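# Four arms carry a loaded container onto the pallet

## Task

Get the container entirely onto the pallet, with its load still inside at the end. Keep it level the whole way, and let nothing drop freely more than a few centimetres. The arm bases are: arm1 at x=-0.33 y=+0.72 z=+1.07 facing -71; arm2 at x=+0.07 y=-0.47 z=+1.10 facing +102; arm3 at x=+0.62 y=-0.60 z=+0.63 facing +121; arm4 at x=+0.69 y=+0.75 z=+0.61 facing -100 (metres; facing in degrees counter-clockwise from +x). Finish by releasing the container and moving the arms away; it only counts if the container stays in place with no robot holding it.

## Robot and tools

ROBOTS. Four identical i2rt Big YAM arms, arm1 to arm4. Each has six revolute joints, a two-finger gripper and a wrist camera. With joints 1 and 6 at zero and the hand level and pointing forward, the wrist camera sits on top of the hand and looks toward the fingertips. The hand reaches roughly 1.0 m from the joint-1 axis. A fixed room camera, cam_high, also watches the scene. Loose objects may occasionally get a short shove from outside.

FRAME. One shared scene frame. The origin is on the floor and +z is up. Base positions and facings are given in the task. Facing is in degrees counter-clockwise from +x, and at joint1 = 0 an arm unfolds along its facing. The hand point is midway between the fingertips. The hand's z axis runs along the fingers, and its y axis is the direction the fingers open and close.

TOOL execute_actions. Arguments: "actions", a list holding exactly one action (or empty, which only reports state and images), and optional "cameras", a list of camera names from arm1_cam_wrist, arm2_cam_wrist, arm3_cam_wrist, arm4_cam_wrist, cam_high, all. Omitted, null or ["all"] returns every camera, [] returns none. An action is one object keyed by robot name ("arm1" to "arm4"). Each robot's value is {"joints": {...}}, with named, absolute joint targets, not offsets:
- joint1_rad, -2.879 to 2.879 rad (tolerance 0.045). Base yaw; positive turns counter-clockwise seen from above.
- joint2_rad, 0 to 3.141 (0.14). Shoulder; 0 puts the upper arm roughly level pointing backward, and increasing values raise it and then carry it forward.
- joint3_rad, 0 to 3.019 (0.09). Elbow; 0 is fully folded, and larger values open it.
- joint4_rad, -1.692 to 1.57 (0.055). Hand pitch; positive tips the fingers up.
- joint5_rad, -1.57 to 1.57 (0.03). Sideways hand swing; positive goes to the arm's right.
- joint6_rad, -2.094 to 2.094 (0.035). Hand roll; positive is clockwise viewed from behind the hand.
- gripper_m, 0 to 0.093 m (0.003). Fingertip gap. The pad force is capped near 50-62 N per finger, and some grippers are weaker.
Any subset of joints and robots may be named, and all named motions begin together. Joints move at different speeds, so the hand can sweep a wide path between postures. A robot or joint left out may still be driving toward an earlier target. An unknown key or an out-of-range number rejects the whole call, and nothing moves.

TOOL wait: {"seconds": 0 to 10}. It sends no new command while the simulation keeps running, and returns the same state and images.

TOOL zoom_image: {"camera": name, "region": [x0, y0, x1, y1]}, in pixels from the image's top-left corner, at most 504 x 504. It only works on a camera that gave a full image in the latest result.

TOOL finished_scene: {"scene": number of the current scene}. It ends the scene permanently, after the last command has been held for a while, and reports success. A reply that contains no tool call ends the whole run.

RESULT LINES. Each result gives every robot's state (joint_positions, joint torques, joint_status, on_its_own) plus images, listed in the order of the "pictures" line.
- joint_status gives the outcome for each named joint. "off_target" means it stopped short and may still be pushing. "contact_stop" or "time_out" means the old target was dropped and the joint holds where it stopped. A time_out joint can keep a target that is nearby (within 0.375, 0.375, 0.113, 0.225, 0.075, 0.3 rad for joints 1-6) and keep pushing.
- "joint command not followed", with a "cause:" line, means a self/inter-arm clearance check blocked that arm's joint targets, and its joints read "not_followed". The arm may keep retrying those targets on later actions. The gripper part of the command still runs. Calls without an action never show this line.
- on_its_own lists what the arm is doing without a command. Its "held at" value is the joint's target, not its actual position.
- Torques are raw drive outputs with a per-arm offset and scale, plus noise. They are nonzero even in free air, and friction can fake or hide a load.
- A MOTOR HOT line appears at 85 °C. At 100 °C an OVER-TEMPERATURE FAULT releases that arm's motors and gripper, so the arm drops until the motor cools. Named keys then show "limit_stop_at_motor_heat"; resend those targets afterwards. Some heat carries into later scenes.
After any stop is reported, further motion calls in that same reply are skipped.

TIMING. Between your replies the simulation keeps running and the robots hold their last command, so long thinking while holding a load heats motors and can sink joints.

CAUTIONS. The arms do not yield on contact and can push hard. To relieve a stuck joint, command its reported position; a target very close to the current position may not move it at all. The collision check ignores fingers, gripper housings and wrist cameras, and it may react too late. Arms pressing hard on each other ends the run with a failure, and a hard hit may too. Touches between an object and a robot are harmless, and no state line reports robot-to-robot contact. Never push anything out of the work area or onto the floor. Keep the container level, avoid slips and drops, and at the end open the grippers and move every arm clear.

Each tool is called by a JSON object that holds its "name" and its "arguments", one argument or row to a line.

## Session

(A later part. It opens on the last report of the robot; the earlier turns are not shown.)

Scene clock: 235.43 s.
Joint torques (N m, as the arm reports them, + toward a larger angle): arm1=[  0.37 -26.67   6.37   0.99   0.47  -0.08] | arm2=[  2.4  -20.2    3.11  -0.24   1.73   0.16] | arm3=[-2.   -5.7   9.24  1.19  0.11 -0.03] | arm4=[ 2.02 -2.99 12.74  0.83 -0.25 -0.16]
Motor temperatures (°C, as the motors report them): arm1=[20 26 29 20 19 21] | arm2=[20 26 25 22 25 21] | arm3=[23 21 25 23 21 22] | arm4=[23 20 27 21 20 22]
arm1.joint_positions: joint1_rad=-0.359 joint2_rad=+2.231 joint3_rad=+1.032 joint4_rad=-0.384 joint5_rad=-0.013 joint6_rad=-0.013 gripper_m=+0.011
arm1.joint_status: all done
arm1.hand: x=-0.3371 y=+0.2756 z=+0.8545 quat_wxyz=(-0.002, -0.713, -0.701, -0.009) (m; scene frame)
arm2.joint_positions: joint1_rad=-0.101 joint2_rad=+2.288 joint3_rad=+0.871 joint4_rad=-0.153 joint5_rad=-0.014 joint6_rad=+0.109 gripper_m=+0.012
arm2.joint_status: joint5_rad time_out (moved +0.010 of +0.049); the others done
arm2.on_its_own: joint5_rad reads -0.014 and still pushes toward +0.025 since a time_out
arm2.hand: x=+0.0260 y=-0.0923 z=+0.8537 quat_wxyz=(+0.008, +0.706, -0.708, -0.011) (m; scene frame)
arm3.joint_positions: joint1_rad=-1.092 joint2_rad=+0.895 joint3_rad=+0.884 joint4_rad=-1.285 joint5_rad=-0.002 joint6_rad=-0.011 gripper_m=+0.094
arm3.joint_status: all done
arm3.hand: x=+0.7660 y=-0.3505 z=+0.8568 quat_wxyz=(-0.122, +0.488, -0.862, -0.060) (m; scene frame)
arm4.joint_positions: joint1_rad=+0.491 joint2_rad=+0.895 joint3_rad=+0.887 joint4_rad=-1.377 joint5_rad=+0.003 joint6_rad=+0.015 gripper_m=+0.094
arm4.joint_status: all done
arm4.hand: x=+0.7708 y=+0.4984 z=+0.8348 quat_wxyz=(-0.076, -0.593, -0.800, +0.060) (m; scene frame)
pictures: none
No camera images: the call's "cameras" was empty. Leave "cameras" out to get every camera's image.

{"name": "execute_actions", "arguments": {
  "actions": [
    {"arm1":{"joints":{"joint1_rad":-0.08,"joint2_rad":2.155,"joint3_rad":1.12,"joint4_rad":-0.41,"joint6_rad":0.246}},"arm2":{"joints":{"joint1_rad":-0.39,"joint2_rad":2.218,"joint3_rad":0.905,"joint4_rad":-0.17,"joint6_rad":-0.19}}}
  ],
  "cameras": ["cam_high"]
}}

Scene clock: 240.53 s.
Joint torques (N m, as the arm reports them, + toward a larger angle): arm1=[  0.16 -25.84   8.75   0.58   0.41  -0.3 ] | arm2=[  2.17 -20.16   4.32  -0.41   1.88   0.01] | arm3=[-2.09 -5.45  9.28  1.16  0.1  -0.05] | arm4=[ 2.01 -2.96 12.74  0.83 -0.25 -0.17]
Motor temperatures (°C, as the motors report them): arm1=[20 26 29 20 19 21] | arm2=[20 26 24 22 25 21] | arm3=[23 21 25 23 21 22] | arm4=[23 20 27 21 20 22]
arm1.joint_positions: joint1_rad=-0.086 joint2_rad=+2.231 joint3_rad=+1.059 joint4_rad=-0.406 joint5_rad=-0.011 joint6_rad=+0.276 gripper_m=+0.011
arm1.joint_status: all done
arm1.hand: x=-0.2148 y=+0.2789 z=+0.8585 quat_wxyz=(-0.001, -0.718, -0.696, -0.007) (m; scene frame)
arm2.joint_positions: joint1_rad=-0.413 joint2_rad=+2.288 joint3_rad=+0.880 joint4_rad=-0.162 joint5_rad=-0.017 joint6_rad=-0.187 gripper_m=+0.012
arm2.joint_status: all done
arm2.on_its_own: joint5_rad reads -0.017 and still pushes toward +0.025 since a time_out
arm2.hand: x=+0.1444 y=-0.0937 z=+0.8526 quat_wxyz=(+0.007, +0.700, -0.714, -0.014) (m; scene frame)
arm3.joint_positions: joint1_rad=-1.092 joint2_rad=+0.895 joint3_rad=+0.884 joint4_rad=-1.285 joint5_rad=-0.002 joint6_rad=-0.011 gripper_m=+0.094
arm3.joint_status: not commanded
arm3.hand: x=+0.7660 y=-0.3505 z=+0.8568 quat_wxyz=(-0.122, +0.488, -0.862, -0.060) (m; scene frame)
arm4.joint_positions: joint1_rad=+0.491 joint2_rad=+0.895 joint3_rad=+0.887 joint4_rad=-1.377 joint5_rad=+0.003 joint6_rad=+0.015 gripper_m=+0.094
arm4.joint_status: not commanded
arm4.hand: x=+0.7708 y=+0.4984 z=+0.8348 quat_wxyz=(-0.076, -0.593, -0.800, +0.060) (m; scene frame)
pictures: cam_high
Images, in order (width x height): cam_high 504x504.

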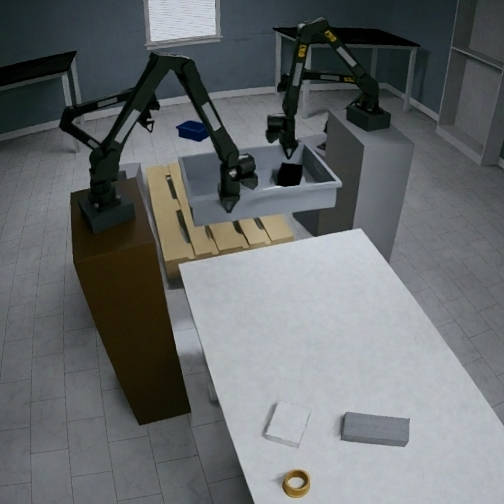

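{"name": "execute_actions", "arguments": {
  "actions": [
    {"arm1":{"joints":{"joint1_rad":0.135,"joint2_rad":2.37,"joint3_rad":1.31,"joint4_rad":-0.38,"joint6_rad":0.455}},"arm2":{"joints":{"joint1_rad":-0.652,"joint2_rad":2.435,"joint3_rad":1.095,"joint4_rad":-0.14,"joint6_rad":-0.46}}}
  ],
  "cameras": []
}}

{"name": "execute_actions", "arguments": {
  "actions": [
    {"arm1":{"joints":{"joint1_rad":0.315,"joint2_rad":2.61,"joint3_rad":1.625,"joint4_rad":-0.445,"joint6_rad":0.635}},"arm2":{"joints":{"joint1_rad":-0.863,"joint2_rad":2.66,"joint3_rad":1.41,"joint4_rad":-0.22,"joint6_rad":-0.67}}}
  ],
  "cameras": ["cam_high"]
}}

Scene clock: 260.53 s.
Joint torques (N m, as the arm reports them, + toward a larger angle): arm1=[ -0.13 -28.8    7.28   0.56   0.61  -0.33] | arm2=[  3.32 -20.98   3.6    0.96   1.33   0.12] | arm3=[-2.12 -5.57  9.29  1.32  0.11 -0.04] | arm4=[ 1.99 -3.02 12.73  0.83 -0.25 -0.17]
Motor temperatures (°C, as the motors report them): arm1=[20 26 30 20 19 21] | arm2=[20 25 24 22 26 21] | arm3=[23 21 25 23 21 22] | arm4=[23 20 27 21 20 22]
arm1.joint_positions: joint1_rad=+0.130 joint2_rad=+2.453 joint3_rad=+1.262 joint4_rad=-0.376 joint5_rad=-0.015 joint6_rad=+0.485 gripper_m=+0.011
arm1.joint_status: all done
arm1.hand: x=-0.1015 y=+0.2722 z=+0.7869 quat_wxyz=(-0.006, -0.716, -0.698, -0.007) (m; scene frame)
arm2.joint_positions: joint1_rad=-0.687 joint2_rad=+2.488 joint3_rad=+1.078 joint4_rad=-0.162 joint5_rad=-0.006 joint6_rad=-0.468 gripper_m=+0.012
arm2.joint_status: all done
arm2.on_its_own: joint5_rad reads -0.006 and still pushes toward +0.025 since a time_out
arm2.hand: x=+0.2628 y=-0.0937 z=+0.7861 quat_wxyz=(+0.005, +0.703, -0.711, -0.009) (m; scene frame)
arm3.joint_positions: joint1_rad=-1.092 joint2_rad=+0.895 joint3_rad=+0.884 joint4_rad=-1.285 joint5_rad=-0.002 joint6_rad=-0.011 gripper_m=+0.094
arm3.joint_status: not commanded
arm3.hand: x=+0.7660 y=-0.3505 z=+0.8568 quat_wxyz=(-0.122, +0.488, -0.862, -0.060) (m; scene frame)
arm4.joint_positions: joint1_rad=+0.491 joint2_rad=+0.895 joint3_rad=+0.887 joint4_rad=-1.377 joint5_rad=+0.003 joint6_rad=+0.015 gripper_m=+0.094
arm4.joint_status: not commanded
arm4.hand: x=+0.7708 y=+0.4984 z=+0.8348 quat_wxyz=(-0.076, -0.593, -0.800, +0.060) (m; scene frame)
pictures: none
No camera images: the call's "cameras" was empty. Leave "cameras" out to get every camera's image.

Scene clock: 262.80 s.
Joint torques (N m, as the arm reports them, + toward a larger angle): arm1=[ -0.65 -32.     8.39   0.23   0.78  -0.47] | arm2=[  2.82 -23.19   5.32   0.61   1.03  -0.04] | arm3=[-1.79 -5.46  9.16  1.32  0.1  -0.04] | arm4=[ 2.02 -2.99 12.73  0.83 -0.25 -0.17]
Motor temperatures (°C, as the motors report them): arm1=[20 26 30 20 19 21] | arm2=[20 25 24 22 26 21] | arm3=[23 21 25 23 21 22] | arm4=[23 20 27 21 20 22]
arm1.joint_positions: joint1_rad=+0.314 joint2_rad=+2.701 joint3_rad=+1.571 joint4_rad=-0.432 joint5_rad=-0.020 joint6_rad=+0.680 gripper_m=+0.011
arm1.joint_status: joint6_rad time_out (moved +0.195 of +0.150); the others done
arm1.on_its_own: joint6_rad reads +0.680 and still pushes toward +0.635 since a time_out
arm1.hand: x=+0.0122 y=+0.2742 z=+0.7083 quat_wxyz=(-0.007, -0.720, -0.694, -0.010) (m; scene frame)
arm2.joint_positions: joint1_rad=-0.892 joint2_rad=+2.714 joint3_rad=+1.381 joint4_rad=-0.234 joint5_rad=+0.001 joint6_rad=-0.662 gripper_m=+0.012
arm2.joint_status: all done
arm2.hand: x=+0.3740 y=-0.0947 z=+0.7092 quat_wxyz=(+0.001, +0.699, -0.716, -0.006) (m; scene frame)
arm3.joint_positions: joint1_rad=-1.092 joint2_rad=+0.895 joint3_rad=+0.884 joint4_rad=-1.285 joint5_rad=-0.002 joint6_rad=-0.011 gripper_m=+0.094
arm3.joint_status: not commanded
arm3.hand: x=+0.7660 y=-0.3505 z=+0.8568 quat_wxyz=(-0.122, +0.488, -0.862, -0.060) (m; scene frame)
arm4.joint_positions: joint1_rad=+0.491 joint2_rad=+0.895 joint3_rad=+0.887 joint4_rad=-1.377 joint5_rad=+0.003 joint6_rad=+0.015 gripper_m=+0.094
arm4.joint_status: not commanded
arm4.hand: x=+0.7708 y=+0.4984 z=+0.8348 quat_wxyz=(-0.076, -0.593, -0.800, +0.060) (m; scene frame)
pictures: cam_high
Images, in order (width x height): cam_high 504x504.

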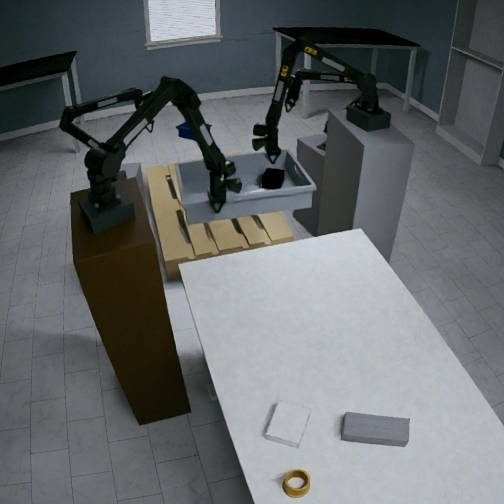

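{"name": "execute_actions", "arguments": {
  "actions": [
    {"arm1":{"joints":{"joint1_rad":0.44,"joint2_rad":2.86,"joint3_rad":2.045,"joint4_rad":-0.60,"joint6_rad":0.785}},"arm2":{"joints":{"joint1_rad":-1.01,"joint2_rad":2.90,"joint3_rad":1.805,"joint4_rad":-0.365,"joint6_rad":-0.81}},"arm3":{"joints":{"joint1_rad":0.122,"joint6_rad":-0.927}},"arm4":{"joints":{"joint1_rad":-0.683,"joint6_rad":0.733}}}
  ],
  "cameras": ["cam_high"]
}}

{"name": "execute_actions", "arguments": {
  "actions": [
    {"arm3":{"joints":{"joint2_rad":1.74,"joint3_rad":1.50,"joint4_rad":-1.293}},"arm4":{"joints":{"joint2_rad":1.73,"joint3_rad":1.53,"joint4_rad":-1.325}}}
  ],
  "cameras": ["cam_high","arm3_cam_wrist","arm4_cam_wrist"]
}}

Scene clock: 285.27 s.
Joint torques (N m, as the arm reports them, + toward a larger angle): arm1=[ -0.56 -34.    11.33   0.14   0.53  -0.4 ] | arm2=[  1.65 -24.72   9.26   0.37   1.53  -0.28] | arm3=[-0.26 -5.91  9.1   1.25 -0.01 -0.2 ] | arm4=[ 0.67 -2.98 12.71  0.82 -0.13  0.12]
Motor temperatures (°C, as the motors report them): arm1=[20 28 30 20 20 21] | arm2=[20 26 24 22 25 21] | arm3=[23 21 26 23 21 22] | arm4=[23 20 27 21 20 22]
arm1.joint_positions: joint1_rad=+0.439 joint2_rad=+2.949 joint3_rad=+1.967 joint4_rad=-0.585 joint5_rad=-0.013 joint6_rad=+0.823 gripper_m=+0.011
arm1.joint_status: joint6_rad time_out (moved +0.143 of +0.105); the others done
arm1.on_its_own: joint6_rad reads +0.823 and still pushes toward +0.785 since a time_out
arm1.hand: x=+0.1068 y=+0.2750 z=+0.6421 quat_wxyz=(-0.003, -0.726, -0.688, -0.007) (m; scene frame)
arm2.joint_positions: joint1_rad=-1.028 joint2_rad=+2.947 joint3_rad=+1.746 joint4_rad=-0.375 joint5_rad=-0.011 joint6_rad=-0.780 gripper_m=+0.012
arm2.joint_status: all done
arm2.hand: x=+0.4616 y=-0.0983 z=+0.6346 quat_wxyz=(+0.006, +0.692, -0.721, -0.012) (m; scene frame)
arm3.joint_positions: joint1_rad=+0.114 joint2_rad=+0.895 joint3_rad=+0.884 joint4_rad=-1.285 joint5_rad=-0.001 joint6_rad=-0.914 gripper_m=+0.094
arm3.joint_status: all done
arm3.hand: x=+0.4412 y=-0.3661 z=+0.8539 quat_wxyz=(-0.104, +0.991, -0.002, -0.079) (m; scene frame)
arm4.joint_positions: joint1_rad=-0.674 joint2_rad=+0.895 joint3_rad=+0.887 joint4_rad=-1.377 joint5_rad=+0.002 joint6_rad=+0.716 gripper_m=+0.094
arm4.joint_status: all done
arm4.hand: x=+0.4899 y=+0.5778 z=+0.8352 quat_wxyz=(-0.065, -0.995, +0.001, +0.073) (m; scene frame)
pictures: cam_high
Images, in order (width x height): cam_high 504x504.

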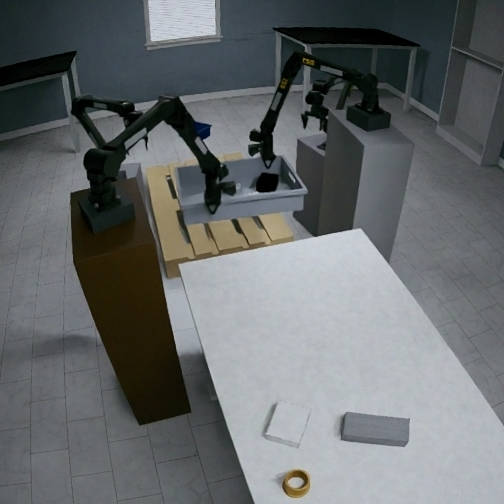

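not run: a stop came earlier in this reply.

{"name": "execute_actions", "arguments": {
  "actions": [
    {"arm3":{"joints":{"joint2_rad":1.35,"joint3_rad":1.1}},"arm4":{"joints":{"joint2_rad":1.35,"joint3_rad":1.15,"joint4_rad":-1.325}}}
  ],
  "cameras": []
}}

{"name": "execute_actions", "arguments": {
  "actions": [
    {"arm3":{"joints":{"joint2_rad":1.74,"joint3_rad":1.50,"joint4_rad":-1.293}},"arm4":{"joints":{"joint2_rad":1.73,"joint3_rad":1.53,"joint4_rad":-1.325}}}
  ],
  "cameras": ["cam_high","arm3_cam_wrist","arm4_cam_wrist"]
}}

Scene clock: 297.13 s.
Joint torques (N m, as the arm reports them, + toward a larger angle): arm1=[ -0.57 -33.95  11.35   0.14   0.54  -0.4 ] | arm2=[  1.7  -24.71   9.26   0.38   1.52  -0.28] | arm3=[ -0.75 -13.86   9.49   0.63  -0.01  -0.2 ] | arm4=[ 0.72 -9.48 13.09  0.74 -0.12  0.12]
Motor temperatures (°C, as the motors report them): arm1=[20 28 32 20 20 21] | arm2=[20 26 25 22 26 21] | arm3=[23 21 26 23 21 22] | arm4=[23 20 27 21 20 22]
arm1.joint_positions: joint1_rad=+0.439 joint2_rad=+2.949 joint3_rad=+1.967 joint4_rad=-0.585 joint5_rad=-0.013 joint6_rad=+0.823 gripper_m=+0.011
arm1.joint_status: not commanded
arm1.on_its_own: joint6_rad reads +0.823 and still pushes toward +0.785 since a time_out
arm1.hand: x=+0.1068 y=+0.2750 z=+0.6421 quat_wxyz=(-0.003, -0.726, -0.688, -0.007) (m; scene frame)
arm2.joint_positions: joint1_rad=-1.028 joint2_rad=+2.947 joint3_rad=+1.746 joint4_rad=-0.375 joint5_rad=-0.011 joint6_rad=-0.780 gripper_m=+0.012
arm2.joint_status: not commanded
arm2.hand: x=+0.4616 y=-0.0983 z=+0.6346 quat_wxyz=(+0.006, +0.692, -0.721, -0.012) (m; scene frame)
arm3.joint_positions: joint1_rad=+0.114 joint2_rad=+1.366 joint3_rad=+1.068 joint4_rad=-1.285 joint5_rad=-0.001 joint6_rad=-0.915 gripper_m=+0.094
arm3.joint_status: all done
arm3.hand: x=+0.3893 y=-0.2979 z=+0.7817 quat_wxyz=(+0.010, +1.000, -0.002, +0.008) (m; scene frame)
arm4.joint_positions: joint1_rad=-0.674 joint2_rad=+1.356 joint3_rad=+1.127 joint4_rad=-1.332 joint5_rad=+0.002 joint6_rad=+0.717 gripper_m=+0.094
arm4.joint_status: all done
arm4.hand: x=+0.4019 y=+0.5011 z=+0.7948 quat_wxyz=(-0.007, -1.000, +0.001, +0.006) (m; scene frame)
pictures: none
No camera images: the call's "cameras" was empty. Leave "cameras" out to get every camera's image.

Scene clock: 298.43 s.
Joint torques (N m, as the arm reports them, + toward a larger angle): arm1=[ -0.53 -34.07  11.36   0.12   0.54  -0.4 ] | arm2=[  1.62 -24.7    9.25   0.37   1.53  -0.28] | arm3=[ -0.61 -20.15  11.05   0.18  -0.05  -0.22] | arm4=[  0.71 -14.    14.56   0.69  -0.12   0.12]
Motor temperatures (°C, as the motors report them): arm1=[20 28 32 20 20 21] | arm2=[20 26 25 22 26 21] | arm3=[23 21 26 23 21 22] | arm4=[23 21 28 21 20 22]
arm1.joint_positions: joint1_rad=+0.439 joint2_rad=+2.949 joint3_rad=+1.967 joint4_rad=-0.585 joint5_rad=-0.013 joint6_rad=+0.823 gripper_m=+0.011
arm1.joint_status: not commanded
arm1.on_its_own: joint6_rad reads +0.823 and still pushes toward +0.785 since a time_out
arm1.hand: x=+0.1068 y=+0.2750 z=+0.6421 quat_wxyz=(-0.003, -0.726, -0.688, -0.007) (m; scene frame)
arm2.joint_positions: joint1_rad=-1.028 joint2_rad=+2.947 joint3_rad=+1.746 joint4_rad=-0.375 joint5_rad=-0.011 joint6_rad=-0.780 gripper_m=+0.012
arm2.joint_status: not commanded
arm2.hand: x=+0.4616 y=-0.0983 z=+0.6346 quat_wxyz=(+0.006, +0.692, -0.721, -0.012) (m; scene frame)
arm3.joint_positions: joint1_rad=+0.114 joint2_rad=+1.750 joint3_rad=+1.446 joint4_rad=-1.288 joint5_rad=-0.001 joint6_rad=-0.916 gripper_m=+0.094
arm3.joint_status: all done
arm3.hand: x=+0.3035 y=-0.1854 z=+0.7534 quat_wxyz=(+0.014, +1.000, -0.002, +0.011) (m; scene frame)
arm4.joint_positions: joint1_rad=-0.674 joint2_rad=+1.730 joint3_rad=+1.493 joint4_rad=-1.332 joint5_rad=+0.002 joint6_rad=+0.718 gripper_m=+0.094
arm4.joint_status: all done
arm4.hand: x=+0.2969 y=+0.4097 z=+0.7716 quat_wxyz=(-0.004, -1.000, +0.001, +0.003) (m; scene frame)
pictures: arm3_cam_wrist, arm4_cam_wrist, cam_high
Images, in order (width x height): arm3_cam_wrist 504x504, arm4_cam_wrist 504x504, cam_high 504x504.

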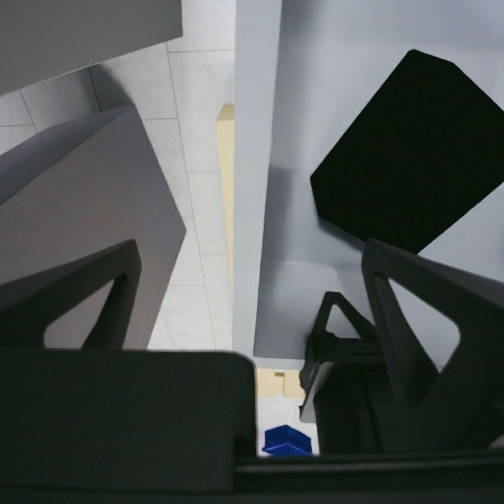

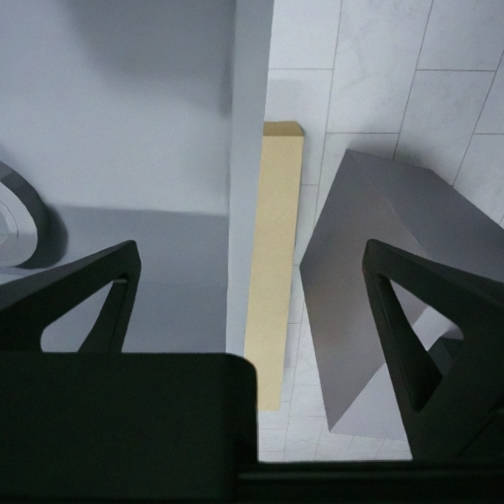

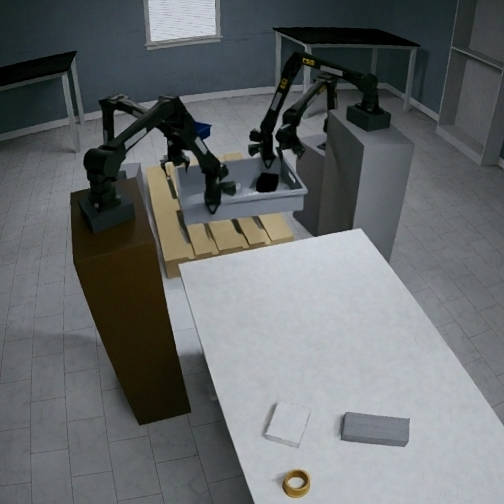

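{"name": "execute_actions", "arguments": {
  "actions": [
    {"arm3":{"joints":{"joint2_rad":1.80,"joint3_rad":1.365,"joint4_rad":-1.115,"joint6_rad":-0.855}},"arm4":{"joints":{"joint2_rad":1.797,"joint3_rad":1.395,"joint4_rad":-1.155,"joint6_rad":0.78}}}
  ],
  "cameras": []
}}

{"name": "execute_actions", "arguments": {
  "actions": [
    {"arm3":{"joints":{"joint2_rad":1.875,"joint3_rad":1.30,"joint4_rad":-0.972,"gripper_m":0.07}},"arm4":{"joints":{"joint2_rad":1.868,"joint3_rad":1.325,"joint4_rad":-1.015,"gripper_m":0.07}}}
  ],
  "cameras": ["arm3_cam_wrist","arm4_cam_wrist"]
}}

Scene clock: 308.03 s.
Joint torques (N m, as the arm reports them, + toward a larger angle): arm1=[ -0.6  -34.11  11.39   0.14   0.54  -0.4 ] | arm2=[  1.66 -24.68   9.26   0.38   1.53  -0.28] | arm3=[ -0.84 -20.12   7.69   1.    -0.02  -0.02] | arm4=[  0.72 -14.06  11.02   0.95  -0.12   0.15]
Motor temperatures (°C, as the motors report them): arm1=[20 29 32 20 20 21] | arm2=[20 26 25 22 26 21] | arm3=[23 21 26 23 21 22] | arm4=[23 21 28 21 20 22]
arm1.joint_positions: joint1_rad=+0.439 joint2_rad=+2.949 joint3_rad=+1.967 joint4_rad=-0.585 joint5_rad=-0.013 joint6_rad=+0.823 gripper_m=+0.011
arm1.joint_status: not commanded
arm1.on_its_own: joint6_rad reads +0.823 and still pushes toward +0.785 since a time_out
arm1.hand: x=+0.1068 y=+0.2750 z=+0.6421 quat_wxyz=(-0.003, -0.726, -0.688, -0.007) (m; scene frame)
arm2.joint_positions: joint1_rad=-1.028 joint2_rad=+2.947 joint3_rad=+1.746 joint4_rad=-0.375 joint5_rad=-0.011 joint6_rad=-0.780 gripper_m=+0.012
arm2.joint_status: not commanded
arm2.hand: x=+0.4616 y=-0.0983 z=+0.6346 quat_wxyz=(+0.006, +0.692, -0.721, -0.012) (m; scene frame)
arm3.joint_positions: joint1_rad=+0.114 joint2_rad=+1.805 joint3_rad=+1.351 joint4_rad=-1.129 joint5_rad=-0.001 joint6_rad=-0.867 gripper_m=+0.094
arm3.joint_status: all done
arm3.hand: x=+0.3035 y=-0.1852 z=+0.6929 quat_wxyz=(+0.010, +1.000, -0.026, +0.008) (m; scene frame)
arm4.joint_positions: joint1_rad=-0.674 joint2_rad=+1.792 joint3_rad=+1.389 joint4_rad=-1.170 joint5_rad=+0.002 joint6_rad=+0.763 gripper_m=+0.094
arm4.joint_status: all done
arm4.hand: x=+0.2957 y=+0.4083 z=+0.7029 quat_wxyz=(-0.003, -1.000, +0.024, +0.002) (m; scene frame)
pictures: none
No camera images: the call's "cameras" was empty. Leave "cameras" out to get every camera's image.

Scene clock: 308.97 s.
Joint torques (N m, as the arm reports them, + toward a larger angle): arm1=[ -1.36 -33.9   11.33   0.19   0.6   -0.41] | arm2=[  1.63 -25.     8.96   0.32   1.67  -0.29] | arm3=[ -0.51 -19.72   6.66   1.11   0.07  -0.04] | arm4=[  0.71 -14.35   9.98   0.83  -0.12   0.12]
Motor temperatures (°C, as the motors report them): arm1=[20 29 32 20 20 21] | arm2=[20 26 25 22 26 21] | arm3=[23 21 26 23 21 22] | arm4=[23 21 28 21 20 22]
arm1.joint_positions: joint1_rad=+0.438 joint2_rad=+2.949 joint3_rad=+1.967 joint4_rad=-0.586 joint5_rad=-0.015 joint6_rad=+0.823 gripper_m=+0.011
arm1.joint_status: not commanded
arm1.on_its_own: joint6_rad reads +0.823 and still pushes toward +0.785 since a time_out
arm1.hand: x=+0.1064 y=+0.2750 z=+0.6421 quat_wxyz=(-0.003, -0.726, -0.687, -0.008) (m; scene frame)
arm2.joint_positions: joint1_rad=-1.028 joint2_rad=+2.951 joint3_rad=+1.750 joint4_rad=-0.374 joint5_rad=-0.014 joint6_rad=-0.780 gripper_m=+0.012
arm2.joint_status: not commanded
arm2.hand: x=+0.4612 y=-0.0980 z=+0.6329 quat_wxyz=(+0.005, +0.692, -0.721, -0.013) (m; scene frame)
arm3.joint_positions: joint1_rad=+0.114 joint2_rad=+1.868 joint3_rad=+1.295 joint4_rad=-0.989 joint5_rad=-0.003 joint6_rad=-0.867 gripper_m=+0.070
arm3.joint_status: all done
arm3.hand: x=+0.3010 y=-0.1824 z=+0.6426 quat_wxyz=(+0.002, +1.000, -0.026, +0.001) (m; scene frame)
arm4.joint_positions: joint1_rad=-0.674 joint2_rad=+1.861 joint3_rad=+1.321 joint4_rad=-1.029 joint5_rad=+0.002 joint6_rad=+0.764 gripper_m=+0.070
arm4.joint_status: all done
arm4.hand: x=+0.2947 y=+0.4071 z=+0.6451 quat_wxyz=(-0.004, -1.000, +0.024, +0.003) (m; scene frame)
pictures: arm3_cam_wrist, arm4_cam_wrist
Images, in order (width x height): arm3_cam_wrist 504x504, arm4_cam_wrist 504x504.

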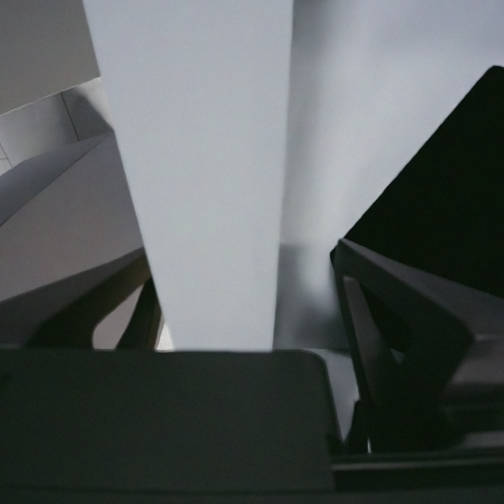

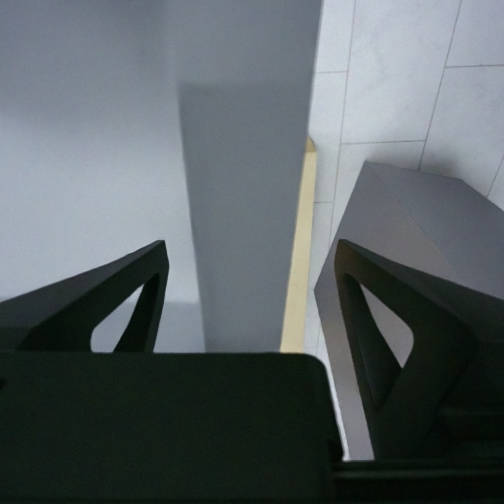

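{"name": "execute_actions", "arguments": {
  "actions": [
    {"arm3":{"joints":{"gripper_m":0}},"arm4":{"joints":{"gripper_m":0}}}
  ],
  "cameras": []
}}

{"name": "execute_actions", "arguments": {
  "actions": [
    {"arm1":{"joints":{"joint2_rad":2.945,"joint3_rad":1.99,"joint6_rad":0.82}},"arm2":{"joints":{"joint2_rad":2.96,"joint3_rad":1.77,"joint5_rad":0.0,"joint1_rad":-1.025}},"arm3":{"joints":{"joint2_rad":1.765,"joint3_rad":1.36}},"arm4":{"joints":{"joint2_rad":1.775,"joint3_rad":1.385}}}
  ],
  "cameras": ["arm3_cam_wrist","arm4_cam_wrist","cam_high"]
}}

Scene clock: 317.63 s.
Joint torques (N m, as the arm reports them, + toward a larger angle): arm1=[ -0.67 -34.15  11.27   0.23   0.72  -0.37] | arm2=[  1.33 -25.01   8.85   0.33   1.64  -0.31] | arm3=[ -1.04 -19.19   7.26   0.66  -0.46  -0.05] | arm4=[  0.89 -14.23  10.16   0.64   0.85  -0.01]
Motor temperatures (°C, as the motors report them): arm1=[20 29 33 20 20 21] | arm2=[20 26 25 22 26 21] | arm3=[23 21 26 23 21 22] | arm4=[23 21 27 21 20 22]
arm1.joint_positions: joint1_rad=+0.438 joint2_rad=+2.950 joint3_rad=+1.967 joint4_rad=-0.587 joint5_rad=-0.018 joint6_rad=+0.823 gripper_m=+0.011
arm1.joint_status: not commanded
arm1.on_its_own: joint6_rad reads +0.823 and still pushes toward +0.785 since a time_out
arm1.hand: x=+0.1059 y=+0.2762 z=+0.6412 quat_wxyz=(-0.001, -0.726, -0.687, -0.009) (m; scene frame)
arm2.joint_positions: joint1_rad=-1.024 joint2_rad=+2.951 joint3_rad=+1.751 joint4_rad=-0.374 joint5_rad=-0.014 joint6_rad=-0.778 gripper_m=+0.012
arm2.joint_status: not commanded
arm2.hand: x=+0.4605 y=-0.0959 z=+0.6331 quat_wxyz=(+0.005, +0.693, -0.721, -0.013) (m; scene frame)
arm3.joint_positions: joint1_rad=+0.121 joint2_rad=+1.865 joint3_rad=+1.287 joint4_rad=-0.976 joint5_rad=+0.010 joint6_rad=-0.866 gripper_m=+0.013
arm3.joint_status: gripper_m off_target (ended at +0.013, target +0.000)
arm3.hand: x=+0.3002 y=-0.1828 z=+0.6417 quat_wxyz=(-0.005, +1.000, -0.023, +0.003) (m; scene frame)
arm4.joint_positions: joint1_rad=-0.681 joint2_rad=+1.860 joint3_rad=+1.319 joint4_rad=-1.019 joint5_rad=-0.020 joint6_rad=+0.777 gripper_m=+0.011
arm4.joint_status: gripper_m off_target (ended at +0.011, target +0.000)
arm4.hand: x=+0.2933 y=+0.4056 z=+0.6451 quat_wxyz=(-0.015, -0.999, +0.034, -0.001) (m; scene frame)
pictures: none
No camera images: the call's "cameras" was empty. Leave "cameras" out to get every camera's image.

Scene clock: 318.30 s.
Joint torques (N m, as the arm reports them, + toward a larger angle): arm1=[ -0.54 -26.56   6.93   0.24   0.74  -0.05] | arm2=[  0.19 -20.72   5.68   0.34   0.79  -0.3 ] | arm3=[ -1.56 -28.22  11.44   0.5   -0.56  -0.03] | arm4=[  1.25 -20.01  16.25   0.61   0.87   0.  ]
Motor temperatures (°C, as the motors report them): arm1=[20 29 32 20 20 21] | arm2=[20 26 25 22 26 21] | arm3=[23 21 26 23 21 22] | arm4=[23 22 27 21 20 22]
arm1.joint_positions: joint1_rad=+0.438 joint2_rad=+2.955 joint3_rad=+1.967 joint4_rad=-0.587 joint5_rad=-0.018 joint6_rad=+0.825 gripper_m=+0.011
arm1.joint_status: all done
arm1.hand: x=+0.1040 y=+0.2782 z=+0.6382 quat_wxyz=(+0.001, -0.727, -0.687, -0.009) (m; scene frame)
arm2.joint_positions: joint1_rad=-1.026 joint2_rad=+2.955 joint3_rad=+1.751 joint4_rad=-0.374 joint5_rad=-0.019 joint6_rad=-0.778 gripper_m=+0.012
arm2.joint_status: all done
arm2.hand: x=+0.4591 y=-0.0975 z=+0.6314 quat_wxyz=(+0.007, +0.692, -0.721, -0.016) (m; scene frame)
arm3.joint_positions: joint1_rad=+0.121 joint2_rad=+1.860 joint3_rad=+1.287 joint4_rad=-0.972 joint5_rad=+0.012 joint6_rad=-0.865 gripper_m=+0.013
arm3.joint_status: all done
arm3.hand: x=+0.2994 y=-0.1817 z=+0.6440 quat_wxyz=(-0.009, +1.000, -0.024, +0.001) (m; scene frame)
arm4.joint_positions: joint1_rad=-0.681 joint2_rad=+1.857 joint3_rad=+1.319 joint4_rad=-1.017 joint5_rad=-0.020 joint6_rad=+0.777 gripper_m=+0.011
arm4.joint_status: all done
arm4.hand: x=+0.2927 y=+0.4051 z=+0.6468 quat_wxyz=(-0.017, -0.999, +0.034, +0.001) (m; scene frame)
pictures: arm3_cam_wrist, arm4_cam_wrist, cam_high
Images, in order (width x height): arm3_cam_wrist 504x504, arm4_cam_wrist 504x504, cam_high 504x504.

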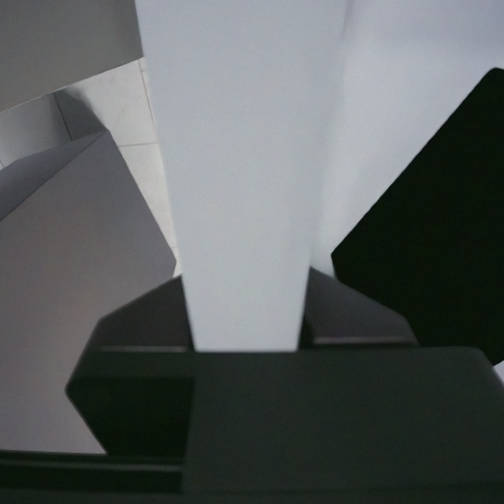

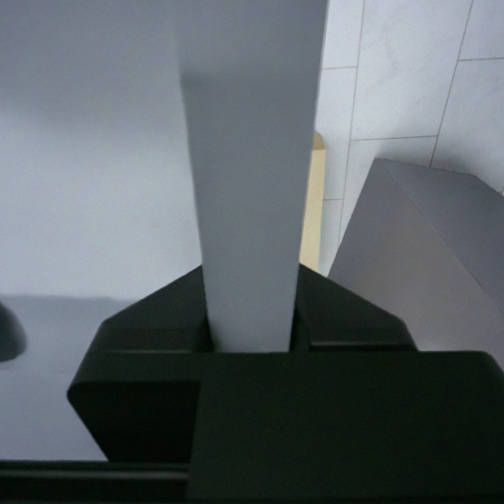

